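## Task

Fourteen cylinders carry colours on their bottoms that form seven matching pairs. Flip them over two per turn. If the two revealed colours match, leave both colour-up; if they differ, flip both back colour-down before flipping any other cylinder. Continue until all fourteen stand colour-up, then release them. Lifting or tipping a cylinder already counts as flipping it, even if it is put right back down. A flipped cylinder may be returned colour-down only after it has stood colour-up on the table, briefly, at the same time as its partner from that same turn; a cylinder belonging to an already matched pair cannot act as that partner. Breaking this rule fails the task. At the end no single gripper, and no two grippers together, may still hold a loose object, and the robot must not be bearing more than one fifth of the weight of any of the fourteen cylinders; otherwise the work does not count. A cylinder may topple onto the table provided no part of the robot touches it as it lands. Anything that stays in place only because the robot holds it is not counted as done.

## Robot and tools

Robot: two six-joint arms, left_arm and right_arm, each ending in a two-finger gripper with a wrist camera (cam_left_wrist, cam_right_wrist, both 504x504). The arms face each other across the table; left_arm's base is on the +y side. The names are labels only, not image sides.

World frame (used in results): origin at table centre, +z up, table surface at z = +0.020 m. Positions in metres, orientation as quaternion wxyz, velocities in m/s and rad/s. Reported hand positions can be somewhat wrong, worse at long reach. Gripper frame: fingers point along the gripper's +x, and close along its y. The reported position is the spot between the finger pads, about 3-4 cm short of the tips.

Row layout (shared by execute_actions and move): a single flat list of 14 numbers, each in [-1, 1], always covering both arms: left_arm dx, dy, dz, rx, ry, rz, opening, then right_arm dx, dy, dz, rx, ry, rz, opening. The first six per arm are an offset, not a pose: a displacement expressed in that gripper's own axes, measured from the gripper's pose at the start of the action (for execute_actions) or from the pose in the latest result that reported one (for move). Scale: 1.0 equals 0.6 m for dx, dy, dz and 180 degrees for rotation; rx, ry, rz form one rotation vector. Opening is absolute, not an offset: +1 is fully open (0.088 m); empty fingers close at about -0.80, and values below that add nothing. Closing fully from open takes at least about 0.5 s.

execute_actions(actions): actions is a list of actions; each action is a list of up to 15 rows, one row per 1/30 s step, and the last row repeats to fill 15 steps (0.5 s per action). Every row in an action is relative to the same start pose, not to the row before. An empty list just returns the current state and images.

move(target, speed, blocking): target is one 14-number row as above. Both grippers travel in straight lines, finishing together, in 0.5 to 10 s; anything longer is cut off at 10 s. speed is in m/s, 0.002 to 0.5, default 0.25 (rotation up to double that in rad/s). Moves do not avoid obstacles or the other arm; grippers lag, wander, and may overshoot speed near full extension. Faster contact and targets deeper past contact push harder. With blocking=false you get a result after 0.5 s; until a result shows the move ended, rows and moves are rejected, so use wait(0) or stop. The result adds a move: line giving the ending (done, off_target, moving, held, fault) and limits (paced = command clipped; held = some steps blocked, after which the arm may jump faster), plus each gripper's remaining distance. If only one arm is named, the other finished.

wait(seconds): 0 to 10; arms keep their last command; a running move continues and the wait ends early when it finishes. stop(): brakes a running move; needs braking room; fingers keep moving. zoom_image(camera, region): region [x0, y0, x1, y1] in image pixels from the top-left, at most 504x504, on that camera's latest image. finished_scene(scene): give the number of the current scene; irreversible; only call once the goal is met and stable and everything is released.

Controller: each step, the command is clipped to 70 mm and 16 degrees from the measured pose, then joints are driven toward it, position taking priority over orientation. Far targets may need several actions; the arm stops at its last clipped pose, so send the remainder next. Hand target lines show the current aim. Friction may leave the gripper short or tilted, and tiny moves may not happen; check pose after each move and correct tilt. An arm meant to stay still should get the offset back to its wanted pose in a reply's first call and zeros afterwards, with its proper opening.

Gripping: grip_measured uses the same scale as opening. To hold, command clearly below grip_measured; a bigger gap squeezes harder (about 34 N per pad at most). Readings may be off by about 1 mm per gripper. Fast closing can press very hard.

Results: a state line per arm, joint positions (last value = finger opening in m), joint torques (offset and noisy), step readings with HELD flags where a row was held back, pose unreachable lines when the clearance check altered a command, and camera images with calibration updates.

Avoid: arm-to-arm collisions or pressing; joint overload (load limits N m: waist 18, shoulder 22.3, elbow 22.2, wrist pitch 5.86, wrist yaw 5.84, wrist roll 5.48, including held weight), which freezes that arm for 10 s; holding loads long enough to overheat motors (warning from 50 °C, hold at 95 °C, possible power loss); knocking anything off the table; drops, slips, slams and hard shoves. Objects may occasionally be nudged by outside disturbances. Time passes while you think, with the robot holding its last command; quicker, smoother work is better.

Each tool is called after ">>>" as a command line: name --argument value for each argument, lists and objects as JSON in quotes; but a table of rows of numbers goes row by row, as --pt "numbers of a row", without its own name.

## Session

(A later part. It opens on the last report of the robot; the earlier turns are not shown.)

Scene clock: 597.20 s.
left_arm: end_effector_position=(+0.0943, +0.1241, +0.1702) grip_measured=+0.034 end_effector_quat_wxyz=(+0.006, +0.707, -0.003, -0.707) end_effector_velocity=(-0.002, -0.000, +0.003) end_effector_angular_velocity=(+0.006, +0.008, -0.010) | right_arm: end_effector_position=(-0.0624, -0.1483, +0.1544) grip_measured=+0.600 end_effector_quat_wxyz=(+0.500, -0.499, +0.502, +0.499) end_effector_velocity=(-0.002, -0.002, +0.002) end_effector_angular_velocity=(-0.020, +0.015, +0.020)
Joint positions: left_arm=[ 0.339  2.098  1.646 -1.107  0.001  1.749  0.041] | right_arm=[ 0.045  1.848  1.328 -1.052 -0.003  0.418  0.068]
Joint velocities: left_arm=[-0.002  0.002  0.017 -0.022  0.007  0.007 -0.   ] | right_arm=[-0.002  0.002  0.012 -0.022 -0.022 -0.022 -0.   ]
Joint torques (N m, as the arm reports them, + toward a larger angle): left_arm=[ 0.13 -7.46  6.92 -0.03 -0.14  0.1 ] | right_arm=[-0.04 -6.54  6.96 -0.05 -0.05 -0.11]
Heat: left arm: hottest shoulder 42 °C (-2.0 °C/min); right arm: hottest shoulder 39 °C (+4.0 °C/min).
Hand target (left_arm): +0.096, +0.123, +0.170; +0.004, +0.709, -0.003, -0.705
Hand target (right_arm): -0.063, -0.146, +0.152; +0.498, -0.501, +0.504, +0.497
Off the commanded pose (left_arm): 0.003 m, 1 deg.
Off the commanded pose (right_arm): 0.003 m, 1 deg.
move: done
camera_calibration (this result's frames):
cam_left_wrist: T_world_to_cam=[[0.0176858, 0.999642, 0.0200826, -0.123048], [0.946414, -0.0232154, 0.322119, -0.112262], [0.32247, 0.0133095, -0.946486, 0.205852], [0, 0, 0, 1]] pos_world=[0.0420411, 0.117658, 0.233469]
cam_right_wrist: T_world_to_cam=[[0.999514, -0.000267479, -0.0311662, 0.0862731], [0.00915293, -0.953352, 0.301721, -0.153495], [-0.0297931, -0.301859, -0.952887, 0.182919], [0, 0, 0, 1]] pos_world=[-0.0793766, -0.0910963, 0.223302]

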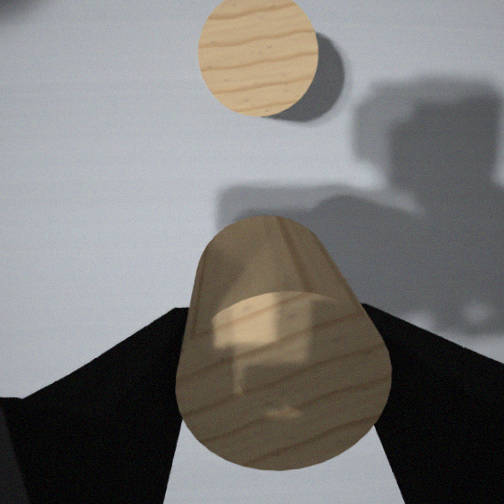

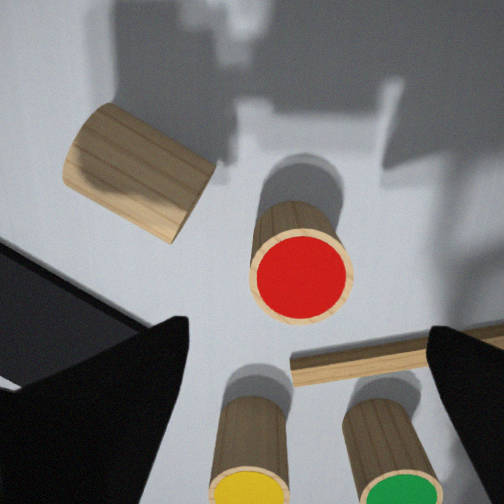

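>>> move --target '[0.14,0,-0.008,0,0,-0.004,-0.3,0.128,-0.004,-0.008,0,0.005,0,0.6]' --speed 0.09

>>> move --target '[0.02,0,0,0,0,-0.003,-0.3,0,0,0,0,0,0,-0.3]' --speed 0.03

Scene clock: 600.33 s.
left_arm: end_effector_position=(+0.0985, +0.1220, +0.0897) grip_measured=+0.033 end_effector_quat_wxyz=(+0.004, +0.707, -0.001, -0.707) end_effector_velocity=(+0.000, -0.000, -0.001) end_effector_angular_velocity=(-0.001, -0.008, -0.010) | right_arm: end_effector_position=(-0.0625, -0.1492, +0.0846) grip_measured=+0.600 end_effector_quat_wxyz=(+0.500, -0.495, +0.502, +0.502) end_effector_velocity=(+0.001, +0.001, +0.000) end_effector_angular_velocity=(+0.004, +0.010, +0.015)
Joint positions: left_arm=[ 0.348  2.218  1.501 -0.847  0.001  1.757  0.041] | right_arm=[ 0.045  1.945  1.159 -0.776 -0.006  0.418  0.068]
Joint velocities: left_arm=[-0.002  0.002 -0.002  0.007 -0.007  0.007 -0.   ] | right_arm=[-0.007 -0.002 -0.002  0.007 -0.007 -0.022 -0.   ]
Joint torques (N m, as the arm reports them, + toward a larger angle): left_arm=[ 0.23 -7.81  4.97  0.41 -0.03  0.12] | right_arm=[-0.15 -6.98  3.45  0.27 -0.1  -0.09]
Heat: left arm: hottest shoulder 43 °C (+0.0 °C/min); right arm: hottest shoulder 39 °C (+4.0 °C/min).
Hand target (left_arm): +0.100, +0.124, +0.086; +0.001, +0.707, +0.001, -0.707
Hand target (right_arm): -0.060, -0.154, +0.078; +0.496, -0.503, +0.506, +0.495
Off the commanded pose (left_arm): 0.004 m, 0 deg.
Off the commanded pose (right_arm): 0.008 m, 1 deg.
move: done
camera_calibration (this result's frames):
cam_left_wrist: T_world_to_cam=[[0.0165501, 0.999541, 0.0253938, -0.119816], [0.946615, -0.0238413, 0.321484, -0.0902468], [0.321942, 0.0187176, -0.946574, 0.127746], [0, 0, 0, 1]] pos_world=[0.046285, 0.115219, 0.152977]
cam_right_wrist: T_world_to_cam=[[0.999309, -0.0000478858, -0.0371739, 0.084715], [0.0109589, -0.955179, 0.295827, -0.132977], [-0.0355219, -0.29603, -0.954518, 0.116734], [0, 0, 0, 1]] pos_world=[-0.0790525, -0.0924562, 0.153913]

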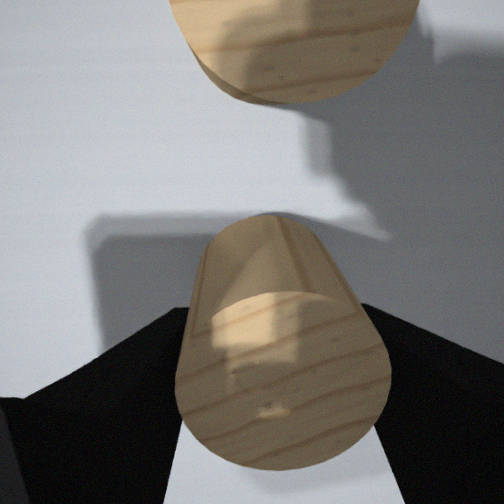

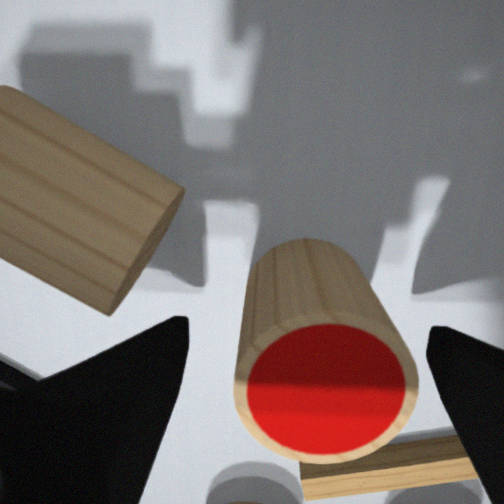

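Scene clock: 601.03 s.
left_arm: end_effector_position=(+0.0988, +0.1202, +0.0830) grip_measured=+0.032 end_effector_quat_wxyz=(+0.004, +0.707, -0.001, -0.707) end_effector_velocity=(-0.002, +0.003, +0.003) end_effector_angular_velocity=(+0.013, -0.005, +0.000) | right_arm: end_effector_position=(-0.0624, -0.1494, +0.0846) grip_measured=+0.024 end_effector_quat_wxyz=(+0.500, -0.496, +0.502, +0.501) end_effector_velocity=(-0.001, +0.001, +0.000) end_effector_angular_velocity=(+0.004, +0.010, +0.005)
Joint positions: left_arm=[ 0.348  2.236  1.501 -0.828  0.001  1.757  0.041] | right_arm=[ 0.045  1.945  1.159 -0.778 -0.005  0.418  0.04 ]
Joint velocities: left_arm=[-0.007 -0.007  0.002 -0.022 -0.007 -0.007  0.   ] | right_arm=[-0.002 -0.002 -0.002  0.007 -0.007 -0.007  0.   ]
Joint torques (N m, as the arm reports them, + toward a larger angle): left_arm=[-0.07 -7.45  4.89  0.5   0.01  0.  ] | right_arm=[ 0.06 -8.39  4.88  0.21  0.   -0.03]
Heat: left arm: hottest shoulder 43 °C (+0.0 °C/min); right arm: hottest shoulder 39 °C (+4.0 °C/min).
Hand target (left_arm): +0.099, +0.122, +0.078; +0.001, +0.707, +0.003, -0.707
Hand target (right_arm): -0.063, -0.149, +0.085; +0.500, -0.496, +0.502, +0.502
Off the commanded pose (left_arm): 0.006 m, 1 deg.
Off the commanded pose (right_arm): 0.000 m, 0 deg.
move: done
camera_calibration (this result's frames):
cam_left_wrist: T_world_to_cam=[[0.016926, 0.999562, 0.0242745, -0.117778], [0.946535, -0.0238411, 0.321719, -0.0884689], [0.322157, 0.0175313, -0.946524, 0.121406], [0, 0, 0, 1]] pos_world=[0.0466206, 0.113489, 0.146235]
cam_right_wrist: T_world_to_cam=[[0.999339, -0.0000834479, -0.0363657, 0.0844904], [0.0107168, -0.954914, 0.296691, -0.133223], [-0.0347509, -0.296884, -0.954281, 0.116577], [0, 0, 0, 1]] pos_world=[-0.0789556, -0.0925998, 0.153846]

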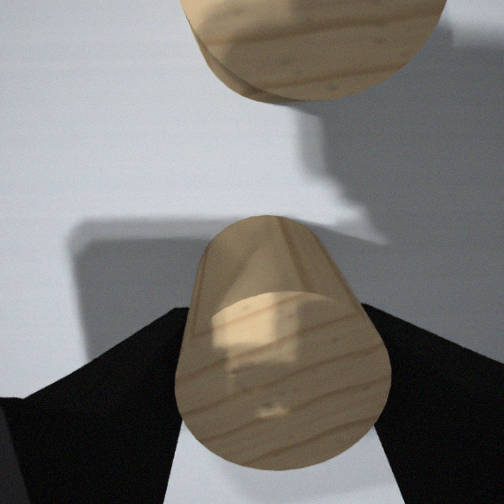

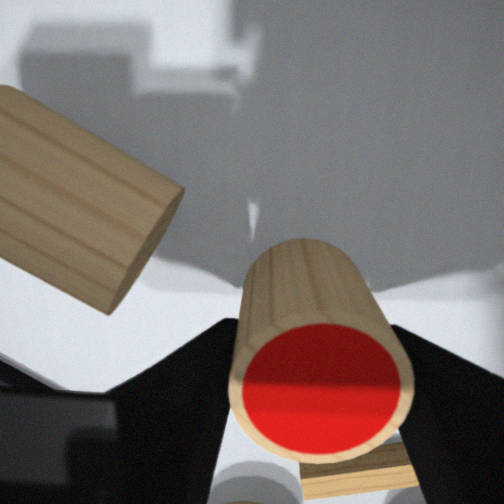

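>>> move --target '[0,0,0,0,0,0,1,0,0,0,0,0,0,-0.3]'

>>> move --target '[-0.13,0,0,0,0,0,1,-0.13,0,0,0,0,0,-0.3]' --speed 0.15

Scene clock: 603.43 s.
left_arm: end_effector_position=(+0.0988, +0.1202, +0.0827) grip_measured=+1.000 end_effector_quat_wxyz=(+0.004, +0.707, -0.001, -0.707) end_effector_velocity=(-0.000, +0.003, +0.001) end_effector_angular_velocity=(+0.009, -0.006, +0.020) | right_arm: end_effector_position=(-0.0624, -0.1494, +0.0847) grip_measured=+0.024 end_effector_quat_wxyz=(+0.500, -0.496, +0.502, +0.502) end_effector_velocity=(-0.000, -0.006, +0.000) end_effector_angular_velocity=(-0.029, +0.011, +0.005)
Joint positions: left_arm=[ 0.348  2.236  1.501 -0.827  0.001  1.757  0.088] | right_arm=[ 0.045  1.945  1.159 -0.778 -0.005  0.418  0.04 ]
Joint velocities: left_arm=[-0.002 -0.007 -0.007 -0.007 -0.007 -0.022  0.   ] | right_arm=[-0.002 -0.002 -0.002 -0.022 -0.022 -0.007  0.   ]
Joint torques (N m, as the arm reports them, + toward a larger angle): left_arm=[ 0.04 -8.67  5.27  0.14  0.02 -0.02] | right_arm=[ 0.08 -8.4   4.86  0.11  0.02 -0.03]
Heat: left arm: hottest shoulder 43 °C (+0.0 °C/min); right arm: hottest shoulder 39 °C (+3.0 °C/min).
Hand target (left_arm): +0.099, +0.120, +0.083; +0.004, +0.707, -0.001, -0.707
Hand target (right_arm): -0.062, -0.149, +0.085; +0.500, -0.496, +0.502, +0.502
Off the commanded pose (left_arm): 0.000 m, 0 deg.
Off the commanded pose (right_arm): 0.000 m, 0 deg.
move: done
camera_calibration (this result's frames):
cam_left_wrist: T_world_to_cam=[[0.016926, 0.999562, 0.0242745, -0.117784], [0.946535, -0.0238411, 0.321719, -0.088392], [0.322157, 0.0175313, -0.946524, 0.121187], [0, 0, 0, 1]] pos_world=[0.0466183, 0.113501, 0.146003]
cam_right_wrist: T_world_to_cam=[[0.999333, -0.0000707147, -0.0365188, 0.0845251], [0.0107622, -0.955017, 0.296355, -0.133208], [-0.034897, -0.296551, -0.954379, 0.116751], [0, 0, 0, 1]] pos_world=[-0.0789608, -0.0925879, 0.153988]

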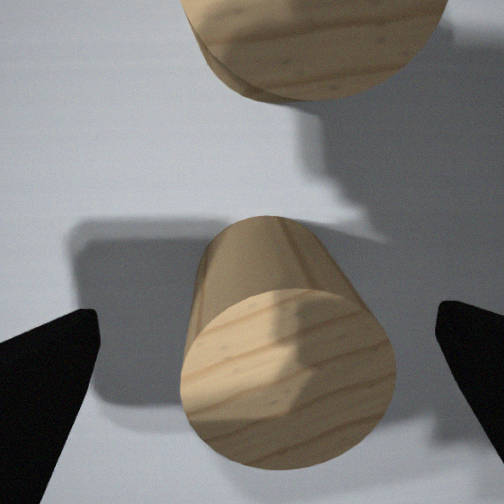

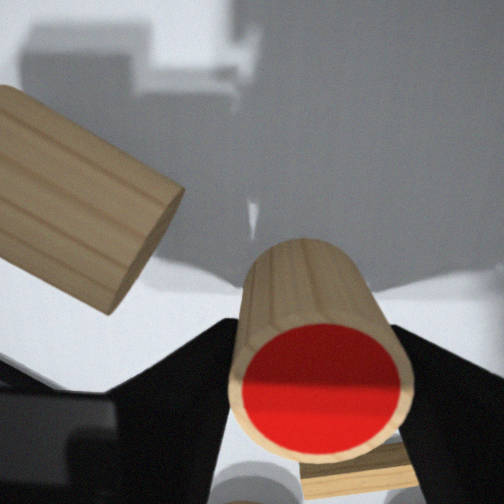

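Scene clock: 604.40 s.
left_arm: end_effector_position=(+0.0983, +0.1232, +0.1535) grip_measured=+1.000 end_effector_quat_wxyz=(-0.002, +0.706, +0.005, -0.708) end_effector_velocity=(-0.002, +0.001, +0.002) end_effector_angular_velocity=(+0.013, -0.005, -0.000) | right_arm: end_effector_position=(-0.0610, -0.1527, +0.1568) grip_measured=+0.024 end_effector_quat_wxyz=(+0.498, -0.502, +0.505, +0.496) end_effector_velocity=(-0.001, +0.002, +0.004) end_effector_angular_velocity=(+0.004, +0.010, +0.005)
Joint positions: left_arm=[ 0.348  2.138  1.641 -1.084  0.001  1.757  0.088] | right_arm=[ 0.045  1.837  1.325 -1.069 -0.005  0.418  0.04 ]
Joint velocities: left_arm=[-0.007  0.002  0.012 -0.022 -0.007 -0.007  0.   ] | right_arm=[-0.002 -0.002  0.012 -0.007 -0.007 -0.007 -0.   ]
Joint torques (N m, as the arm reports them, + toward a larger angle): left_arm=[-0.18 -9.44  6.81 -0.04  0.06 -0.01] | right_arm=[-0.1  -9.07  7.02 -0.11  0.01 -0.05]
Heat: left arm: hottest shoulder 43 °C (+0.0 °C/min); right arm: hottest shoulder 39 °C (+3.0 °C/min).
Hand target (left_arm): +0.098, +0.120, +0.161; +0.005, +0.707, -0.001, -0.707
Hand target (right_arm): -0.062, -0.150, +0.163; +0.500, -0.496, +0.502, +0.501
Off the commanded pose (left_arm): 0.008 m, 1 deg.
Off the commanded pose (right_arm): 0.007 m, 1 deg.
move: done
camera_calibration (this result's frames):
cam_left_wrist: T_world_to_cam=[[0.0170415, 0.998965, 0.0421803, -0.125198], [0.947647, -0.029591, 0.317946, -0.109354], [0.318864, 0.0345538, -0.94717, 0.186625], [0, 0, 0, 1]] pos_world=[0.0462541, 0.115384, 0.216815]
cam_right_wrist: T_world_to_cam=[[0.999574, -0.000621565, -0.0291681, 0.0845083], [0.00852535, -0.949912, 0.312401, -0.159555], [-0.0279014, -0.312517, -0.949502, 0.181814], [0, 0, 0, 1]] pos_world=[-0.0780392, -0.0946913, 0.224943]

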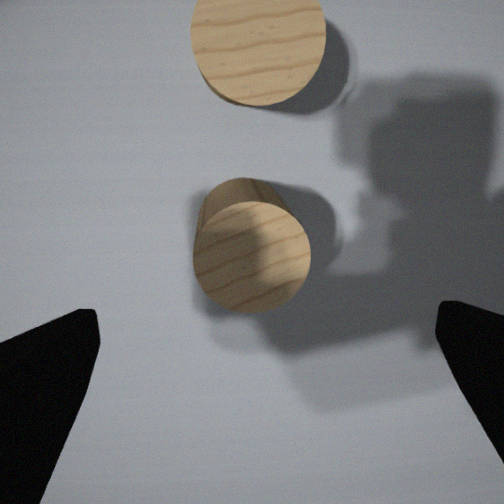

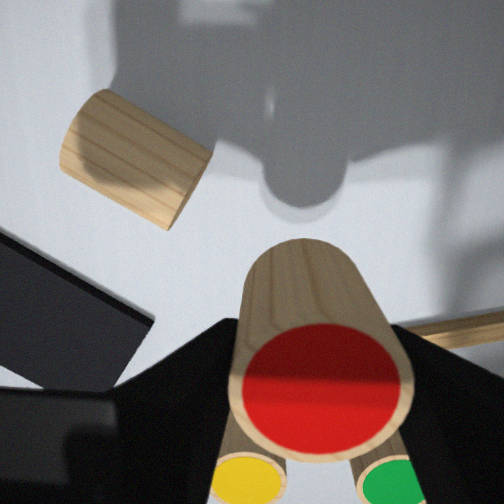

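>>> move --target '[-0.191,0.055,0.205,0,0,0.504,1,-0.169,-0.06,0.176,0,-0.501,0,-0.3]' --speed 0.3

Scene clock: 609.00 s.
left_arm: end_effector_position=(-0.0246, +0.0886, +0.2727) grip_measured=+1.000 end_effector_quat_wxyz=(+0.502, +0.494, -0.502, -0.501) end_effector_velocity=(-0.004, +0.000, -0.001) end_effector_angular_velocity=(-0.007, +0.008, -0.015) | right_arm: end_effector_position=(-0.0262, -0.0451, +0.2650) grip_measured=+0.024 end_effector_quat_wxyz=(+0.706, +0.010, +0.005, +0.708) end_effector_velocity=(-0.002, +0.000, +0.001) end_effector_angular_velocity=(+0.012, -0.018, +0.019)
Joint positions: left_arm=[-0.004  1.746  0.574  1.182 -0.154  1.566  0.088] | right_arm=[-0.006  1.65   0.57   1.088  0.361  0.02   0.04 ]
Joint velocities: left_arm=[-0.007  0.012 -0.002  0.022  0.007 -0.007  0.   ] | right_arm=[-0.002  0.007 -0.002  0.022 -0.022 -0.022 -0.   ]
Joint torques (N m, as the arm reports them, + toward a larger angle): left_arm=[-0.1  -4.75  4.77  2.01 -0.21  0.09] | right_arm=[-0.16 -5.59  3.88  2.06 -0.07 -0.16]
Heat: left arm: hottest shoulder 44 °C (+2.0 °C/min); right arm: hottest shoulder 39 °C (+3.0 °C/min).
Hand target (left_arm): -0.025, +0.090, +0.268; +0.500, +0.499, -0.501, -0.501
Hand target (right_arm): -0.025, -0.046, +0.257; +0.706, -0.000, +0.007, +0.708
Off the commanded pose (left_arm): 0.005 m, 1 deg.
Off the commanded pose (right_arm): 0.008 m, 2 deg.
move: done
camera_calibration (this result's frames):
cam_left_wrist: T_world_to_cam=[[0.0151178, 0.0223269, -0.999636, 0.277088], [0.948786, 0.315193, 0.0213887, 0.0185319], [0.315556, -0.948765, -0.0164184, 0.173136], [0, 0, 0, 1]] pos_world=[-0.0764058, 0.152237, 0.279433]
cam_right_wrist: T_world_to_cam=[[0.999384, 0.0307462, -0.0169011, 0.0511531], [-0.00712326, -0.293873, -0.955818, 0.273759], [-0.0343545, 0.95535, -0.293473, 0.202367], [0, 0, 0, 1]] pos_world=[-0.0422194, -0.114454, 0.321917]

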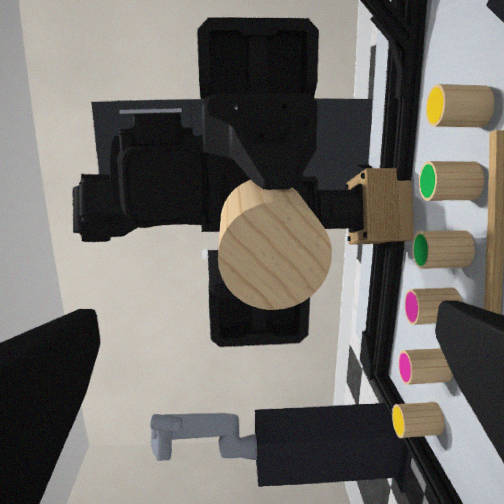

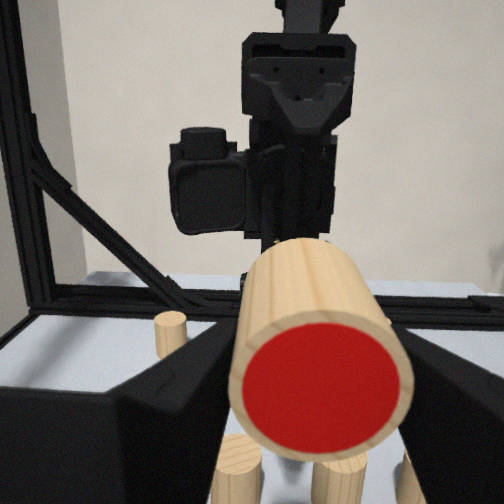

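>>> move --target '[0.134,-0.0075,0.001,0,0,-0.002,1,0,0,0,0,0,0,-0.3]' --speed 0.1

Scene clock: 611.73 s.
left_arm: end_effector_position=(-0.0253, +0.0109, +0.2698) grip_measured=+1.000 end_effector_quat_wxyz=(+0.502, +0.497, -0.500, -0.501) end_effector_velocity=(+0.004, -0.001, -0.003) end_effector_angular_velocity=(+0.017, -0.009, +0.034) | right_arm: end_effector_position=(-0.0261, -0.0451, +0.2647) grip_measured=+0.024 end_effector_quat_wxyz=(+0.707, +0.010, +0.005, +0.708) end_effector_velocity=(+0.002, +0.000, -0.003) end_effector_angular_velocity=(-0.011, +0.003, +0.000)
Joint positions: left_arm=[ 0.027  1.976  0.901  1.08  -0.127  1.566  0.088] | right_arm=[-0.006  1.651  0.569  1.089  0.361  0.019  0.04 ]
Joint velocities: left_arm=[-0.002  0.002  0.007 -0.022 -0.037  0.007  0.   ] | right_arm=[-0.007  0.002 -0.002 -0.007 -0.007  0.007  0.   ]
Joint torques (N m, as the arm reports them, + toward a larger angle): left_arm=[ 0.17 -6.5   6.76  1.6   0.22 -0.07] | right_arm=[ 0.08 -6.67  5.32  1.71  0.02  0.  ]
Heat: left arm: hottest shoulder 43 °C (+1.0 °C/min); right arm: hottest shoulder 39 °C (+2.0 °C/min).
Hand target (left_arm): -0.025, +0.008, +0.269; +0.501, +0.496, -0.501, -0.502
Hand target (right_arm): -0.026, -0.045, +0.265; +0.707, +0.010, +0.005, +0.707
Off the commanded pose (left_arm): 0.003 m, 0 deg.
Off the commanded pose (right_arm): 0.000 m, 0 deg.
move: done
camera_calibration (this result's frames):
cam_left_wrist: T_world_to_cam=[[0.015942, 0.0272611, -0.999501, 0.275892], [0.947556, 0.318701, 0.0238059, 0.0430588], [0.319191, -0.947463, -0.0207507, 0.1008], [0, 0, 0, 1]] pos_world=[-0.0773733, 0.0742601, 0.276821]
cam_right_wrist: T_world_to_cam=[[0.999402, 0.0303624, -0.0165198, 0.050878], [-0.00687151, -0.29387, -0.955821, 0.273514], [-0.0338756, 0.955363, -0.293485, 0.202257], [0, 0, 0, 1]] pos_world=[-0.0421165, -0.114397, 0.32163]

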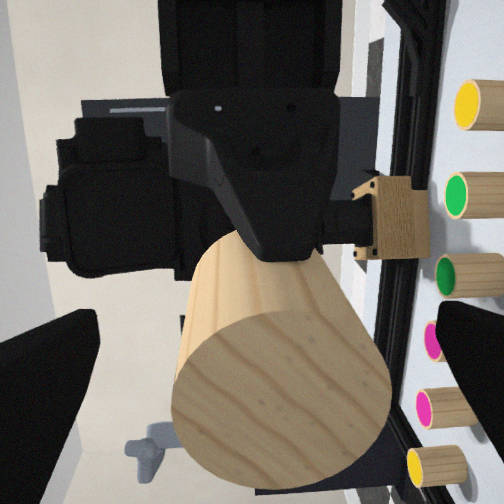

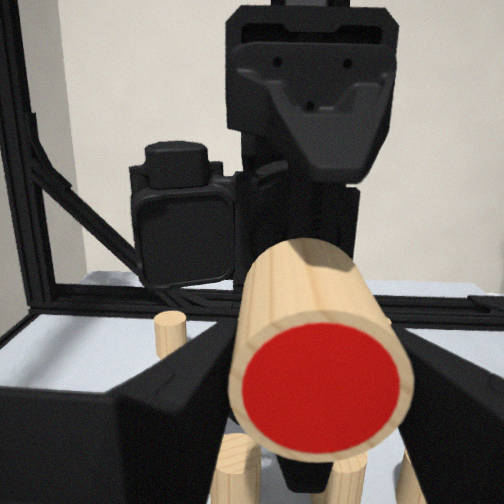

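>>> move --target '[0,0,0,0,0,0,-0.3,0,0,0,0,0,0,-0.3]'

>>> move --target '[0,0,0,0,0,0,-0.3,0,0,0,0,0,0,1]'

>>> move --target '[-0.06,0,0,0,0,0,-0.3,-0.1,0,0,-0.008,0,0,1]' --speed 0.12

>>> move --target '[-0.258,-0.15,-0.024,0,0,-0.496,-0.3,0,-0.004,-0.02,0,0.004,0,1]' --speed 0.3

Scene clock: 615.33 s.
left_arm: end_effector_position=(-0.0254, +0.0106, +0.2696) grip_measured=+0.037 end_effector_quat_wxyz=(+0.502, +0.497, -0.500, -0.501) end_effector_velocity=(-0.000, -0.000, +0.001) end_effector_angular_velocity=(+0.002, +0.007, +0.005) | right_arm: end_effector_position=(-0.0261, -0.0451, +0.2646) grip_measured=+0.024 end_effector_quat_wxyz=(+0.707, +0.010, +0.005, +0.708) end_effector_velocity=(+0.004, -0.000, -0.003) end_effector_angular_velocity=(-0.016, -0.013, -0.015)
Joint positions: left_arm=[ 0.027  1.977  0.902  1.08  -0.127  1.565  0.041] | right_arm=[-0.006  1.651  0.569  1.089  0.361  0.019  0.04 ]
Joint velocities: left_arm=[-0.002 -0.002  0.002 -0.007 -0.007 -0.007  0.   ] | right_arm=[-0.007 -0.007 -0.002 -0.022  0.007 -0.007 -0.   ]
Joint torques (N m, as the arm reports them, + toward a larger angle): left_arm=[-0.07 -7.44  5.62  1.77  0.01 -0.02] | right_arm=[ 0.05 -6.54  5.35  1.85  0.01 -0.01]
Heat: left arm: hottest shoulder 44 °C (+2.0 °C/min); right arm: hottest shoulder 39 °C (+3.0 °C/min).
Hand target (left_arm): -0.025, +0.011, +0.270; +0.502, +0.497, -0.500, -0.501
Hand target (right_arm): -0.026, -0.045, +0.265; +0.707, +0.010, +0.005, +0.708
Off the commanded pose (left_arm): 0.000 m, 0 deg.
Off the commanded pose (right_arm): 0.000 m, 0 deg.
move: done
camera_calibration (this result's frames):
cam_left_wrist: T_world_to_cam=[[0.0156101, 0.0276402, -0.999496, 0.275684], [0.947565, 0.31869, 0.0236121, 0.0432381], [0.319182, -0.947456, -0.0212161, 0.100671], [0, 0, 0, 1]] pos_world=[-0.0774068, 0.0739819, 0.27666]
cam_right_wrist: T_world_to_cam=[[0.999407, 0.0303507, -0.0162715, 0.0508096], [-0.00661338, -0.294551, -0.955613, 0.273283], [-0.0337963, 0.955154, -0.294176, 0.202385], [0, 0, 0, 1]] pos_world=[-0.0421323, -0.114355, 0.321516]

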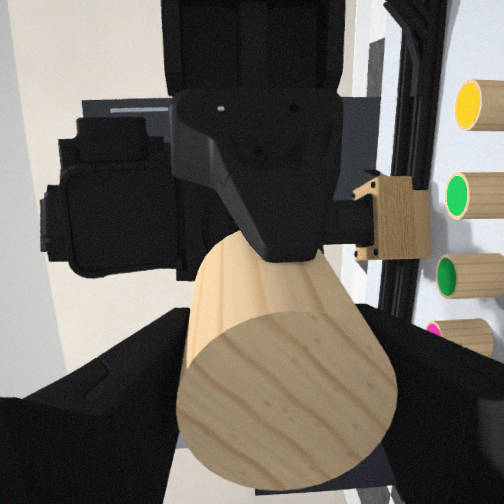

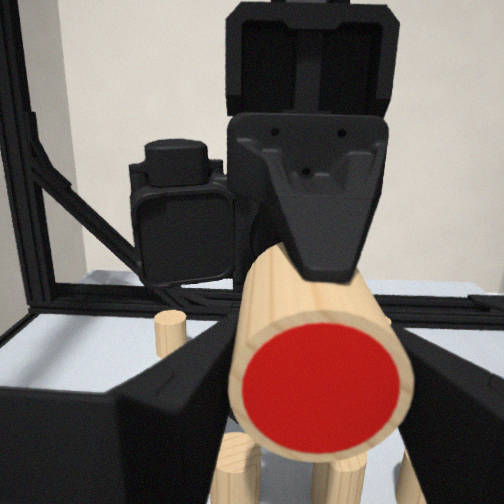

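Scene clock: 616.03 s.
left_arm: end_effector_position=(-0.0254, +0.0106, +0.2695) grip_measured=+0.036 end_effector_quat_wxyz=(+0.502, +0.497, -0.500, -0.501) end_effector_velocity=(-0.000, -0.000, +0.001) end_effector_angular_velocity=(+0.002, +0.007, +0.005) | right_arm: end_effector_position=(-0.0261, -0.0451, +0.2646) grip_measured=+1.000 end_effector_quat_wxyz=(+0.707, +0.010, +0.005, +0.708) end_effector_velocity=(+0.000, -0.001, -0.003) end_effector_angular_velocity=(-0.011, +0.003, +0.005)
Joint positions: left_arm=[ 0.027  1.977  0.902  1.079 -0.127  1.565  0.041] | right_arm=[-0.006  1.651  0.569  1.089  0.361  0.019  0.088]
Joint velocities: left_arm=[-0.002 -0.002  0.002 -0.007 -0.007 -0.007 -0.   ] | right_arm=[-0.002 -0.002 -0.007 -0.007 -0.007  0.007  0.   ]
Joint torques (N m, as the arm reports them, + toward a larger angle): left_arm=[-0.04 -7.43  5.86  1.8  -0.03 -0.03] | right_arm=[ 0.03 -6.56  5.34  1.79  0.02 -0.01]
Heat: left arm: hottest shoulder 44 °C (+2.0 °C/min); right arm: hottest shoulder 39 °C (+3.0 °C/min).
Hand target (left_arm): -0.025, +0.011, +0.270; +0.502, +0.497, -0.500, -0.501
Hand target (right_arm): -0.026, -0.045, +0.265; +0.707, +0.010, +0.005, +0.707
Off the commanded pose (left_arm): 0.000 m, 0 deg.
Off the commanded pose (right_arm): 0.000 m, 0 deg.
move: done
camera_calibration (this result's frames):
cam_left_wrist: T_world_to_cam=[[0.0157087, 0.0283963, -0.999473, 0.275507], [0.947563, 0.318672, 0.0239467, 0.0431523], [0.319184, -0.94744, -0.0219014, 0.100852], [0, 0, 0, 1]] pos_world=[-0.0774076, 0.0739759, 0.276538]
cam_right_wrist: T_world_to_cam=[[0.999407, 0.0303507, -0.0162715, 0.0508096], [-0.00661338, -0.294551, -0.955613, 0.273283], [-0.0337963, 0.955154, -0.294176, 0.202385], [0, 0, 0, 1]] pos_world=[-0.0421323, -0.114355, 0.321516]

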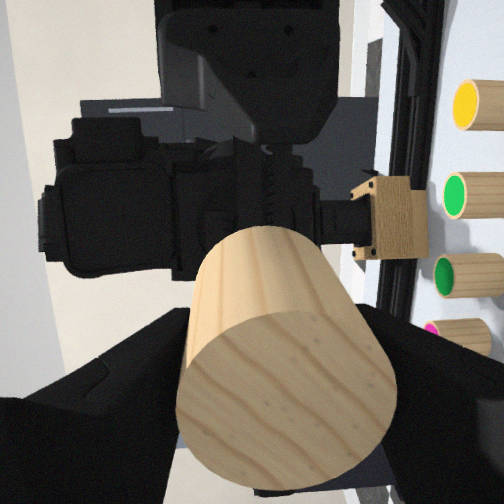

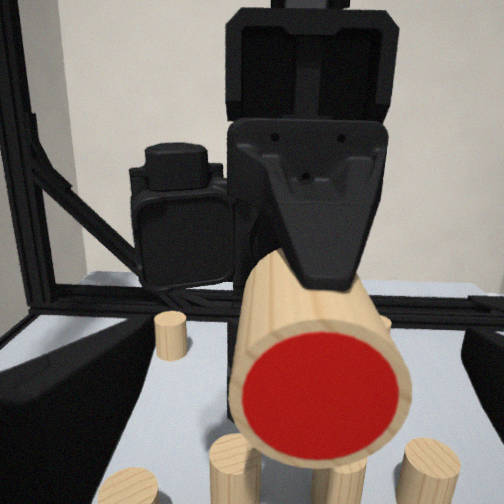

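Scene clock: 617.00 s.
left_arm: end_effector_position=(-0.0254, +0.0446, +0.2633) grip_measured=+0.036 end_effector_quat_wxyz=(+0.497, +0.500, -0.498, -0.505) end_effector_velocity=(-0.002, +0.003, +0.003) end_effector_angular_velocity=(-0.007, +0.008, +0.000) | right_arm: end_effector_position=(-0.0268, -0.1018, +0.2671) grip_measured=+1.000 end_effector_quat_wxyz=(+0.706, +0.007, -0.002, +0.708) end_effector_velocity=(-0.003, -0.002, -0.000) end_effector_angular_velocity=(-0.002, -0.009, +0.024)
Joint positions: left_arm=[ 0.015  1.892  0.751  1.13  -0.135  1.565  0.041] | right_arm=[0.085 1.446 0.376 1.085 0.451 0.001 0.088]
Joint velocities: left_arm=[-0.007 -0.012 -0.012  0.007 -0.007 -0.007 -0.   ] | right_arm=[ 0.002 -0.012 -0.007 -0.007 -0.022 -0.007  0.   ]
Joint torques (N m, as the arm reports them, + toward a larger angle): left_arm=[-0.14 -8.24  5.01  2.08 -0.22 -0.02] | right_arm=[ 0.19 -5.8   3.84  1.53  0.11 -0.19]
Heat: left arm: hottest shoulder 44 °C (+2.0 °C/min); right arm: hottest shoulder 39 °C (+3.0 °C/min).
Hand target (left_arm): -0.025, +0.047, +0.269; +0.502, +0.497, -0.500, -0.501
Hand target (right_arm): -0.026, -0.105, +0.264; +0.706, +0.001, -0.003, +0.708
Off the commanded pose (left_arm): 0.006 m, 1 deg.
Off the commanded pose (right_arm): 0.004 m, 1 deg.
move: done
camera_calibration (this result's frames):
cam_left_wrist: T_world_to_cam=[[0.0179373, 0.0434348, -0.998895, 0.267643], [0.948713, 0.314642, 0.0307177, 0.0309305], [0.315629, -0.948216, -0.0355633, 0.136494], [0, 0, 0, 1]] pos_world=[-0.0772265, 0.108069, 0.271252]
cam_right_wrist: T_world_to_cam=[[0.999506, 0.0313825, -0.00157677, 0.0495399], [0.00751682, -0.287525, -0.957744, 0.260637], [-0.0305097, 0.957259, -0.287619, 0.255856], [0, 0, 0, 1]] pos_world=[-0.0436685, -0.171536, 0.323291]

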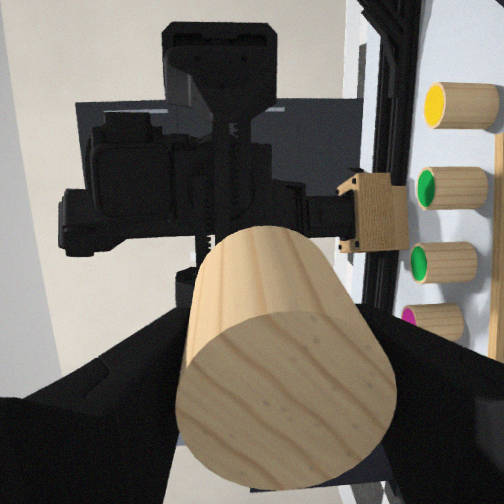

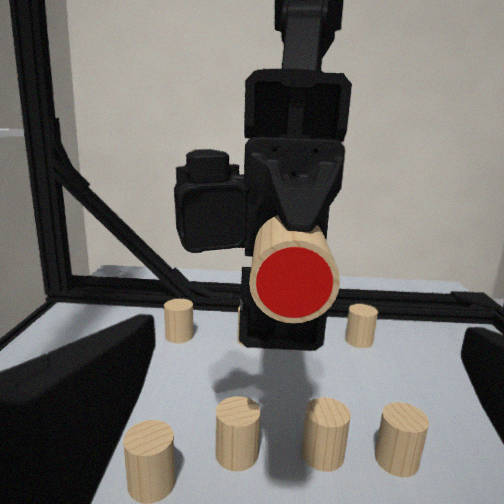

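Scene clock: 620.03 s.
left_arm: end_effector_position=(-0.0109, +0.2018, +0.1740) grip_measured=+0.034 end_effector_quat_wxyz=(+0.002, +0.706, -0.000, -0.708) end_effector_velocity=(+0.001, +0.006, +0.001) end_effector_angular_velocity=(+0.031, -0.010, +0.020) | right_arm: end_effector_position=(-0.0256, -0.1004, +0.2628) grip_measured=+1.000 end_effector_quat_wxyz=(+0.707, +0.010, -0.003, +0.708) end_effector_velocity=(+0.002, +0.000, -0.002) end_effector_angular_velocity=(-0.007, -0.011, -0.000)
Joint positions: left_arm=[ 0.055  1.796  1.241 -1.013  0.001  1.467  0.041] | right_arm=[0.078 1.477 0.368 1.131 0.445 0.001 0.088]
Joint velocities: left_arm=[-0.002  0.002  0.007 -0.037 -0.007 -0.022 -0.   ] | right_arm=[-0.007 -0.002 -0.002 -0.007 -0.007 -0.007  0.   ]
Joint torques (N m, as the arm reports them, + toward a larger angle): left_arm=[ 0.04 -5.63  6.83 -0.01  0.28  0.11] | right_arm=[-0.23 -3.97  3.66  1.92 -0.11  0.16]
Heat: left arm: hottest shoulder 44 °C (+2.0 °C/min); right arm: hottest shoulder 39 °C (+3.0 °C/min).
Hand target (left_arm): -0.011, +0.200, +0.175; +0.001, +0.704, -0.000, -0.710
Hand target (right_arm): -0.024, -0.102, +0.255; +0.706, +0.002, +0.002, +0.708
Off the commanded pose (left_arm): 0.002 m, 1 deg.
Off the commanded pose (right_arm): 0.008 m, 1 deg.
move: done
camera_calibration (this result's frames):
cam_left_wrist: T_world_to_cam=[[0.0196584, 0.999363, 0.0298016, -0.200548], [0.947159, -0.02816, 0.319526, -0.0106558], [0.320162, 0.0219454, -0.947109, 0.240715], [0, 0, 0, 1]] pos_world=[-0.0630327, 0.194838, 0.237365]
cam_right_wrist: T_world_to_cam=[[0.999522, 0.0306356, -0.00410866, 0.0488186], [0.00469592, -0.281883, -0.959437, 0.257829], [-0.0305511, 0.958959, -0.281893, 0.251997], [0, 0, 0, 1]] pos_world=[-0.0423072, -0.170473, 0.318608]

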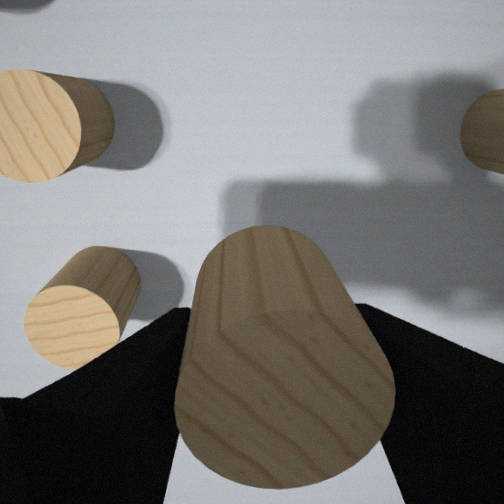

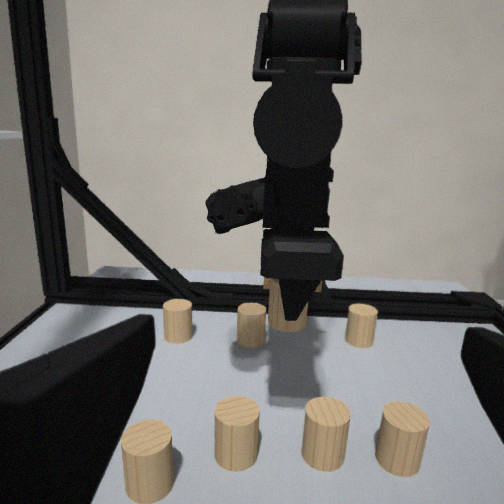

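>>> move --target '[0.155,0,0,0,0,-0.003,-0.3,0,0,0,0,0,0,1]' --speed 0.09

>>> move --target '[0.02,0,0,0,0,-0.003,-0.3,0,0,0,0,0,0,1]' --speed 0.03

Scene clock: 623.60 s.
left_arm: end_effector_position=(-0.0111, +0.2007, +0.0840) grip_measured=+0.033 end_effector_quat_wxyz=(+0.001, +0.706, +0.001, -0.708) end_effector_velocity=(+0.003, +0.004, -0.002) end_effector_angular_velocity=(+0.015, -0.024, +0.005) | right_arm: end_effector_position=(-0.0256, -0.1004, +0.2626) grip_measured=+1.000 end_effector_quat_wxyz=(+0.707, +0.010, -0.003, +0.708) end_effector_velocity=(-0.002, +0.000, -0.003) end_effector_angular_velocity=(-0.015, -0.015, +0.010)
Joint positions: left_arm=[ 0.055  1.964  1.064 -0.671  0.002  1.467  0.041] | right_arm=[0.078 1.477 0.368 1.131 0.445 0.001 0.088]
Joint velocities: left_arm=[-0.002  0.002 -0.007 -0.007 -0.022 -0.007 -0.   ] | right_arm=[ 0.002 -0.002  0.002 -0.022 -0.007 -0.007  0.   ]
Joint torques (N m, as the arm reports them, + toward a larger angle): left_arm=[ 0.07 -5.82  4.48  0.41  0.03  0.03] | right_arm=[ 0.06 -5.06  5.2   1.76  0.   -0.01]
Heat: left arm: hottest shoulder 43 °C (+1.0 °C/min); right arm: hottest shoulder 38 °C (+2.0 °C/min).
Hand target (left_arm): -0.011, +0.202, +0.081; -0.002, +0.706, +0.003, -0.708
Hand target (right_arm): -0.026, -0.100, +0.263; +0.706, +0.010, -0.003, +0.708
Off the commanded pose (left_arm): 0.003 m, 0 deg.
Off the commanded pose (right_arm): 0.000 m, 0 deg.
move: done
camera_calibration (this result's frames):
cam_left_wrist: T_world_to_cam=[[0.0196623, 0.999279, 0.0324929, -0.196967], [0.947193, -0.0290214, 0.319347, 0.0184136], [0.32006, 0.024498, -0.947081, 0.155059], [0, 0, 0, 1]] pos_world=[-0.0631966, 0.193561, 0.147373]
cam_right_wrist: T_world_to_cam=[[0.999523, 0.0306342, -0.00395454, 0.0487889], [0.00485397, -0.282214, -0.959339, 0.257657], [-0.0305046, 0.958862, -0.282228, 0.252015], [0, 0, 0, 1]] pos_world=[-0.0423287, -0.170428, 0.318499]

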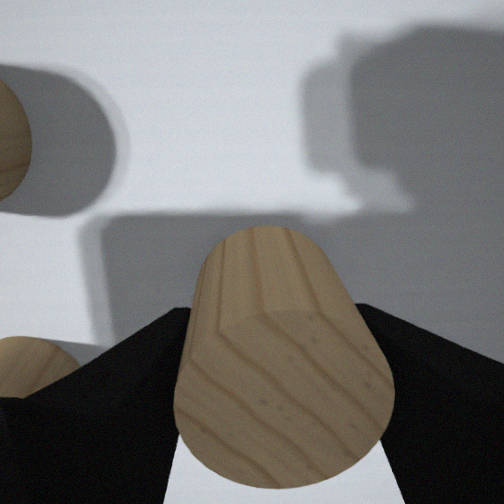

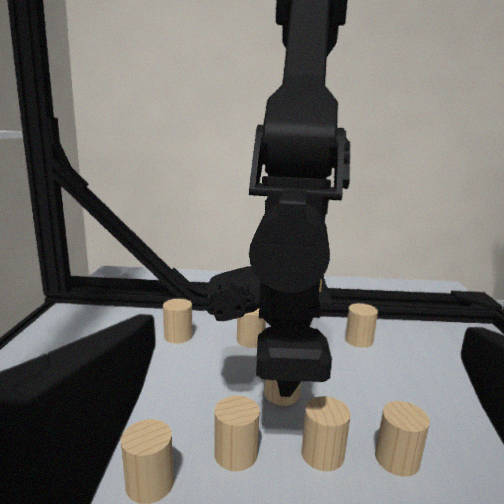

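Scene clock: 624.30 s.
left_arm: end_effector_position=(-0.0113, +0.1987, +0.0763) grip_measured=+0.033 end_effector_quat_wxyz=(+0.001, +0.706, +0.001, -0.708) end_effector_velocity=(+0.001, +0.003, -0.001) end_effector_angular_velocity=(+0.011, -0.009, +0.020) | right_arm: end_effector_position=(-0.0256, -0.1004, +0.2626) grip_measured=+1.000 end_effector_quat_wxyz=(+0.707, +0.010, -0.003, +0.708) end_effector_velocity=(+0.004, -0.001, -0.003) end_effector_angular_velocity=(-0.011, -0.012, -0.015)
Joint positions: left_arm=[ 0.055  1.99   1.063 -0.645  0.002  1.467  0.041] | right_arm=[0.078 1.477 0.368 1.131 0.445 0.001 0.088]
Joint velocities: left_arm=[-0.002  0.002 -0.002 -0.007 -0.007 -0.022 -0.   ] | right_arm=[-0.007 -0.002 -0.007 -0.007  0.007 -0.007  0.   ]
Joint torques (N m, as the arm reports them, + toward a larger angle): left_arm=[ 0.12 -5.62  4.28  0.6   0.06  0.01] | right_arm=[ 0.06 -5.01  5.16  1.77  0.   -0.01]
Heat: left arm: hottest shoulder 43 °C (+1.0 °C/min); right arm: hottest shoulder 38 °C (+2.0 °C/min).
Hand target (left_arm): -0.011, +0.201, +0.072; -0.003, +0.706, +0.004, -0.708
Hand target (right_arm): -0.026, -0.100, +0.263; +0.707, +0.010, -0.003, +0.708
Off the commanded pose (left_arm): 0.005 m, 1 deg.
Off the commanded pose (right_arm): 0.000 m, 0 deg.
move: done
camera_calibration (this result's frames):
cam_left_wrist: T_world_to_cam=[[0.0196623, 0.999279, 0.0324929, -0.194696], [0.947193, -0.0290214, 0.319347, 0.0210229], [0.32006, 0.024498, -0.947081, 0.147842], [0, 0, 0, 1]] pos_world=[-0.0634029, 0.191544, 0.139631]
cam_right_wrist: T_world_to_cam=[[0.999523, 0.0306342, -0.00395454, 0.0487889], [0.00485397, -0.282214, -0.959339, 0.257657], [-0.0305046, 0.958862, -0.282228, 0.252015], [0, 0, 0, 1]] pos_world=[-0.0423287, -0.170428, 0.318499]

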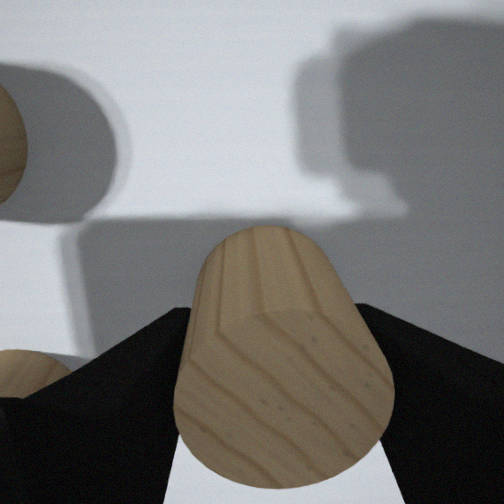

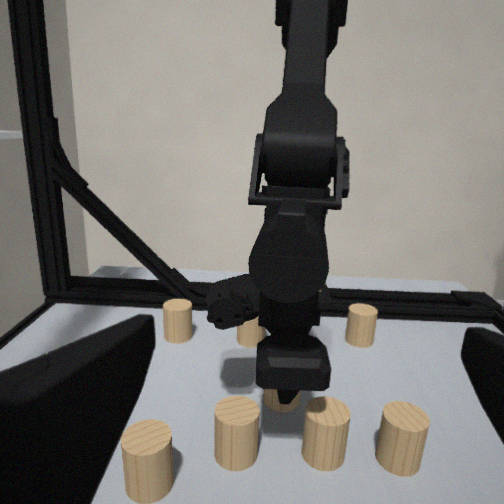

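RED at (-.011,.199). Now to H purple.

>>> move --target '[0,0,0,0,0,0,0.6,0,0,0,0,0,0,1]'

>>> move --target '[-0.135,0,0,0,0,0.005,0.6,0,0,0,0,0,0,1]' --speed 0.15

>>> move --target '[0,0.132,-0.065,0,0,0,0.6,0,0,0,0,0,0,1]' --speed 0.2

Scene clock: 627.17 s.
left_arm: end_effector_position=(-0.0113, +0.1985, +0.0761) grip_measured=+0.599 end_effector_quat_wxyz=(+0.001, +0.706, +0.001, -0.708) end_effector_velocity=(-0.002, +0.002, +0.000) end_effector_angular_velocity=(+0.008, +0.007, +0.005) | right_arm: end_effector_position=(-0.0256, -0.1004, +0.2626) grip_measured=+1.000 end_effector_quat_wxyz=(+0.707, +0.010, -0.003, +0.708) end_effector_velocity=(-0.002, -0.000, -0.003) end_effector_angular_velocity=(-0.011, +0.002, +0.010)
Joint positions: left_arm=[ 0.055  1.99   1.063 -0.643  0.002  1.467  0.068] | right_arm=[0.078 1.477 0.368 1.131 0.445 0.001 0.088]
Joint velocities: left_arm=[-0.002 -0.002 -0.002 -0.007  0.007 -0.007  0.   ] | right_arm=[ 0.002  0.002 -0.002 -0.007 -0.007  0.007  0.   ]
Joint torques (N m, as the arm reports them, + toward a larger angle): left_arm=[ 0.02 -6.67  4.73  0.1   0.07  0.  ] | right_arm=[ 0.02 -5.02  5.15  1.77  0.   -0.01]
Heat: left arm: hottest shoulder 43 °C (+1.0 °C/min); right arm: hottest shoulder 38 °C (+1.0 °C/min).
Hand target (left_arm): -0.011, +0.199, +0.076; +0.001, +0.706, +0.001, -0.708
Hand target (right_arm): -0.026, -0.100, +0.263; +0.707, +0.010, -0.003, +0.708
Off the commanded pose (left_arm): 0.000 m, 0 deg.
Off the commanded pose (right_arm): 0.000 m, 0 deg.
move: done
camera_calibration (this result's frames):
cam_left_wrist: T_world_to_cam=[[0.0196648, 0.999303, 0.0317329, -0.194501], [0.947218, -0.0287791, 0.319296, 0.0210488], [0.319986, 0.0237791, -0.947124, 0.147815], [0, 0, 0, 1]] pos_world=[-0.0634118, 0.191456, 0.139451]
cam_right_wrist: T_world_to_cam=[[0.999523, 0.0306342, -0.00395454, 0.0487889], [0.00485397, -0.282214, -0.959339, 0.257657], [-0.0305046, 0.958862, -0.282228, 0.252015], [0, 0, 0, 1]] pos_world=[-0.0423287, -0.170428, 0.318499]

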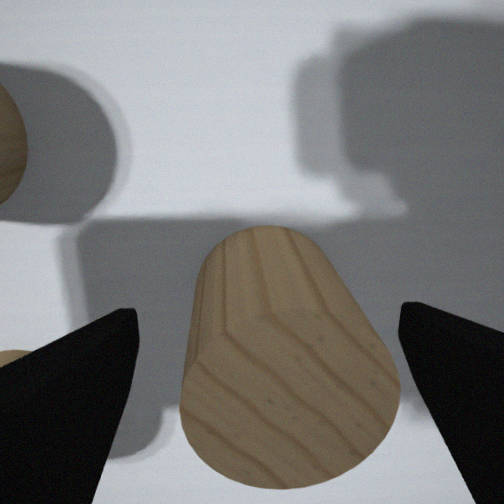

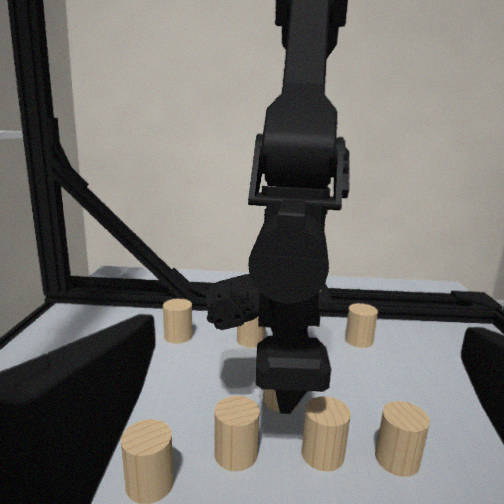

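Scene clock: 628.13 s.
left_arm: end_effector_position=(-0.0110, +0.2012, +0.1511) grip_measured=+0.600 end_effector_quat_wxyz=(+0.000, +0.706, +0.001, -0.708) end_effector_velocity=(+0.001, +0.004, -0.000) end_effector_angular_velocity=(+0.021, -0.010, +0.005) | right_arm: end_effector_position=(-0.0256, -0.1004, +0.2626) grip_measured=+1.000 end_effector_quat_wxyz=(+0.707, +0.010, -0.003, +0.708) end_effector_velocity=(+0.000, -0.000, +0.001) end_effector_angular_velocity=(+0.007, -0.004, +0.005)
Joint positions: left_arm=[ 0.055  1.832  1.189 -0.929  0.002  1.467  0.068] | right_arm=[0.078 1.477 0.368 1.131 0.445 0.001 0.088]
Joint velocities: left_arm=[-0.002  0.002  0.002 -0.022 -0.007 -0.007 -0.   ] | right_arm=[-0.002 -0.002 -0.002  0.007 -0.007 -0.007  0.   ]
Joint torques (N m, as the arm reports them, + toward a larger angle): left_arm=[-0.17 -7.51  6.57  0.01 -0.01 -0.03] | right_arm=[ 0.03 -5.06  5.17  1.78  0.01 -0.01]
Heat: left arm: hottest shoulder 43 °C (+1.0 °C/min); right arm: hottest shoulder 38 °C (+1.0 °C/min).
Hand target (left_arm): -0.012, +0.198, +0.157; +0.007, +0.706, -0.005, -0.708
Hand target (right_arm): -0.026, -0.100, +0.263; +0.707, +0.010, -0.003, +0.708
Off the commanded pose (left_arm): 0.007 m, 1 deg.
Off the commanded pose (right_arm): 0.000 m, 0 deg.
move: done
camera_calibration (this result's frames):
cam_left_wrist: T_world_to_cam=[[0.0196597, 0.999254, 0.0332529, -0.199769], [0.947169, -0.0292639, 0.319399, -0.00300804], [0.320133, 0.0252168, -0.947037, 0.218427], [0, 0, 0, 1]] pos_world=[-0.0631493, 0.194023, 0.214462]
cam_right_wrist: T_world_to_cam=[[0.999523, 0.0306342, -0.00395454, 0.0487889], [0.00485397, -0.282214, -0.959339, 0.257657], [-0.0305046, 0.958862, -0.282228, 0.252015], [0, 0, 0, 1]] pos_world=[-0.0423287, -0.170428, 0.318499]

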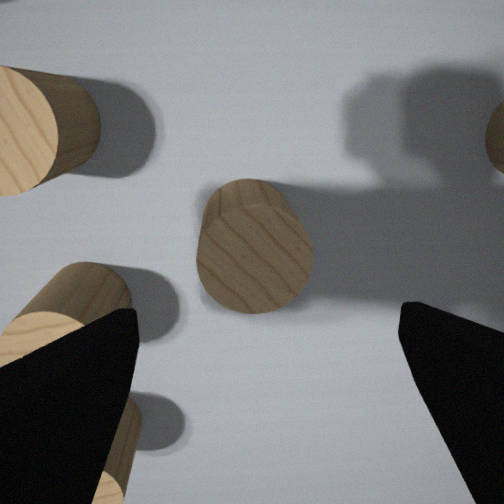

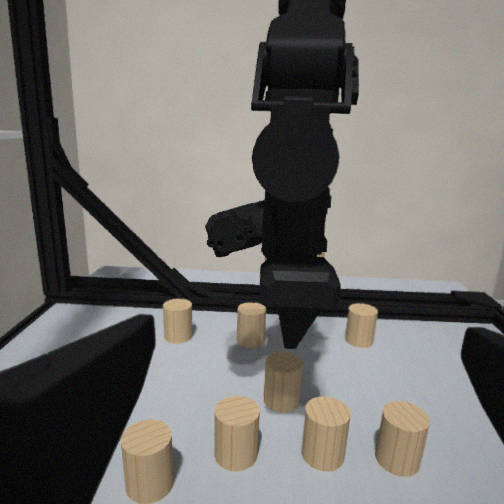

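Scene clock: 629.07 s.
left_arm: end_effector_position=(+0.0271, +0.1237, +0.1521) grip_measured=+0.600 end_effector_quat_wxyz=(+0.002, +0.706, +0.000, -0.708) end_effector_velocity=(-0.002, +0.000, +0.001) end_effector_angular_velocity=(+0.012, +0.007, -0.010) | right_arm: end_effector_position=(-0.0256, -0.1004, +0.2626) grip_measured=+1.000 end_effector_quat_wxyz=(+0.707, +0.010, -0.003, +0.708) end_effector_velocity=(-0.000, -0.000, -0.005) end_effector_angular_velocity=(-0.020, -0.017, +0.005)
Joint positions: left_arm=[ 0.171  2.099  1.575 -1.044  0.002  1.581  0.068] | right_arm=[0.078 1.477 0.368 1.131 0.445 0.001 0.088]
Joint velocities: left_arm=[-0.002  0.007  0.017 -0.022  0.007  0.007 -0.   ] | right_arm=[-0.002 -0.002 -0.002 -0.022 -0.007 -0.007  0.   ]
Joint torques (N m, as the arm reports them, + toward a larger angle): left_arm=[ 0.15 -7.26  6.67  0.    0.02  0.1 ] | right_arm=[ 0.05 -5.02  5.18  1.77  0.   -0.01]
Heat: left arm: hottest shoulder 43 °C (+1.0 °C/min); right arm: hottest shoulder 38 °C (+1.0 °C/min).
Hand target (left_arm): +0.028, +0.122, +0.151; +0.001, +0.707, +0.001, -0.707
Hand target (right_arm): -0.026, -0.100, +0.263; +0.707, +0.010, -0.003, +0.708
Off the commanded pose (left_arm): 0.002 m, 0 deg.
Off the commanded pose (right_arm): 0.000 m, 0 deg.
move: done
camera_calibration (this result's frames):
cam_left_wrist: T_world_to_cam=[[0.0177553, 0.999404, 0.0296121, -0.122514], [0.947239, -0.0262937, 0.319448, -0.0420649], [0.320036, 0.0223778, -0.947141, 0.209464], [0, 0, 0, 1]] pos_world=[-0.0250151, 0.116648, 0.215457]
cam_right_wrist: T_world_to_cam=[[0.999523, 0.0306342, -0.00395454, 0.0487889], [0.00485397, -0.282214, -0.959339, 0.257657], [-0.0305046, 0.958862, -0.282228, 0.252015], [0, 0, 0, 1]] pos_world=[-0.0423287, -0.170428, 0.318499]

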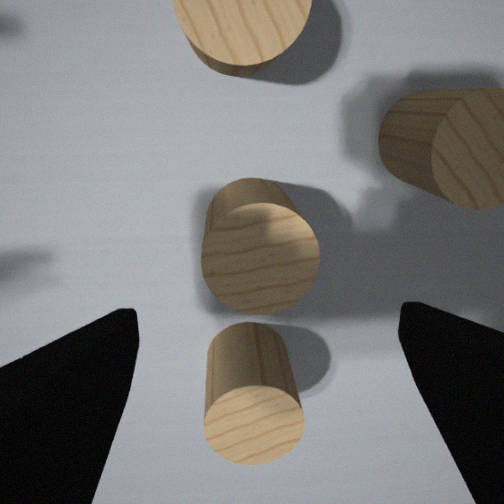

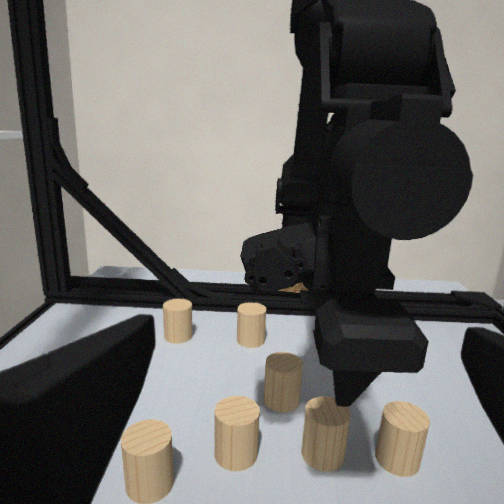

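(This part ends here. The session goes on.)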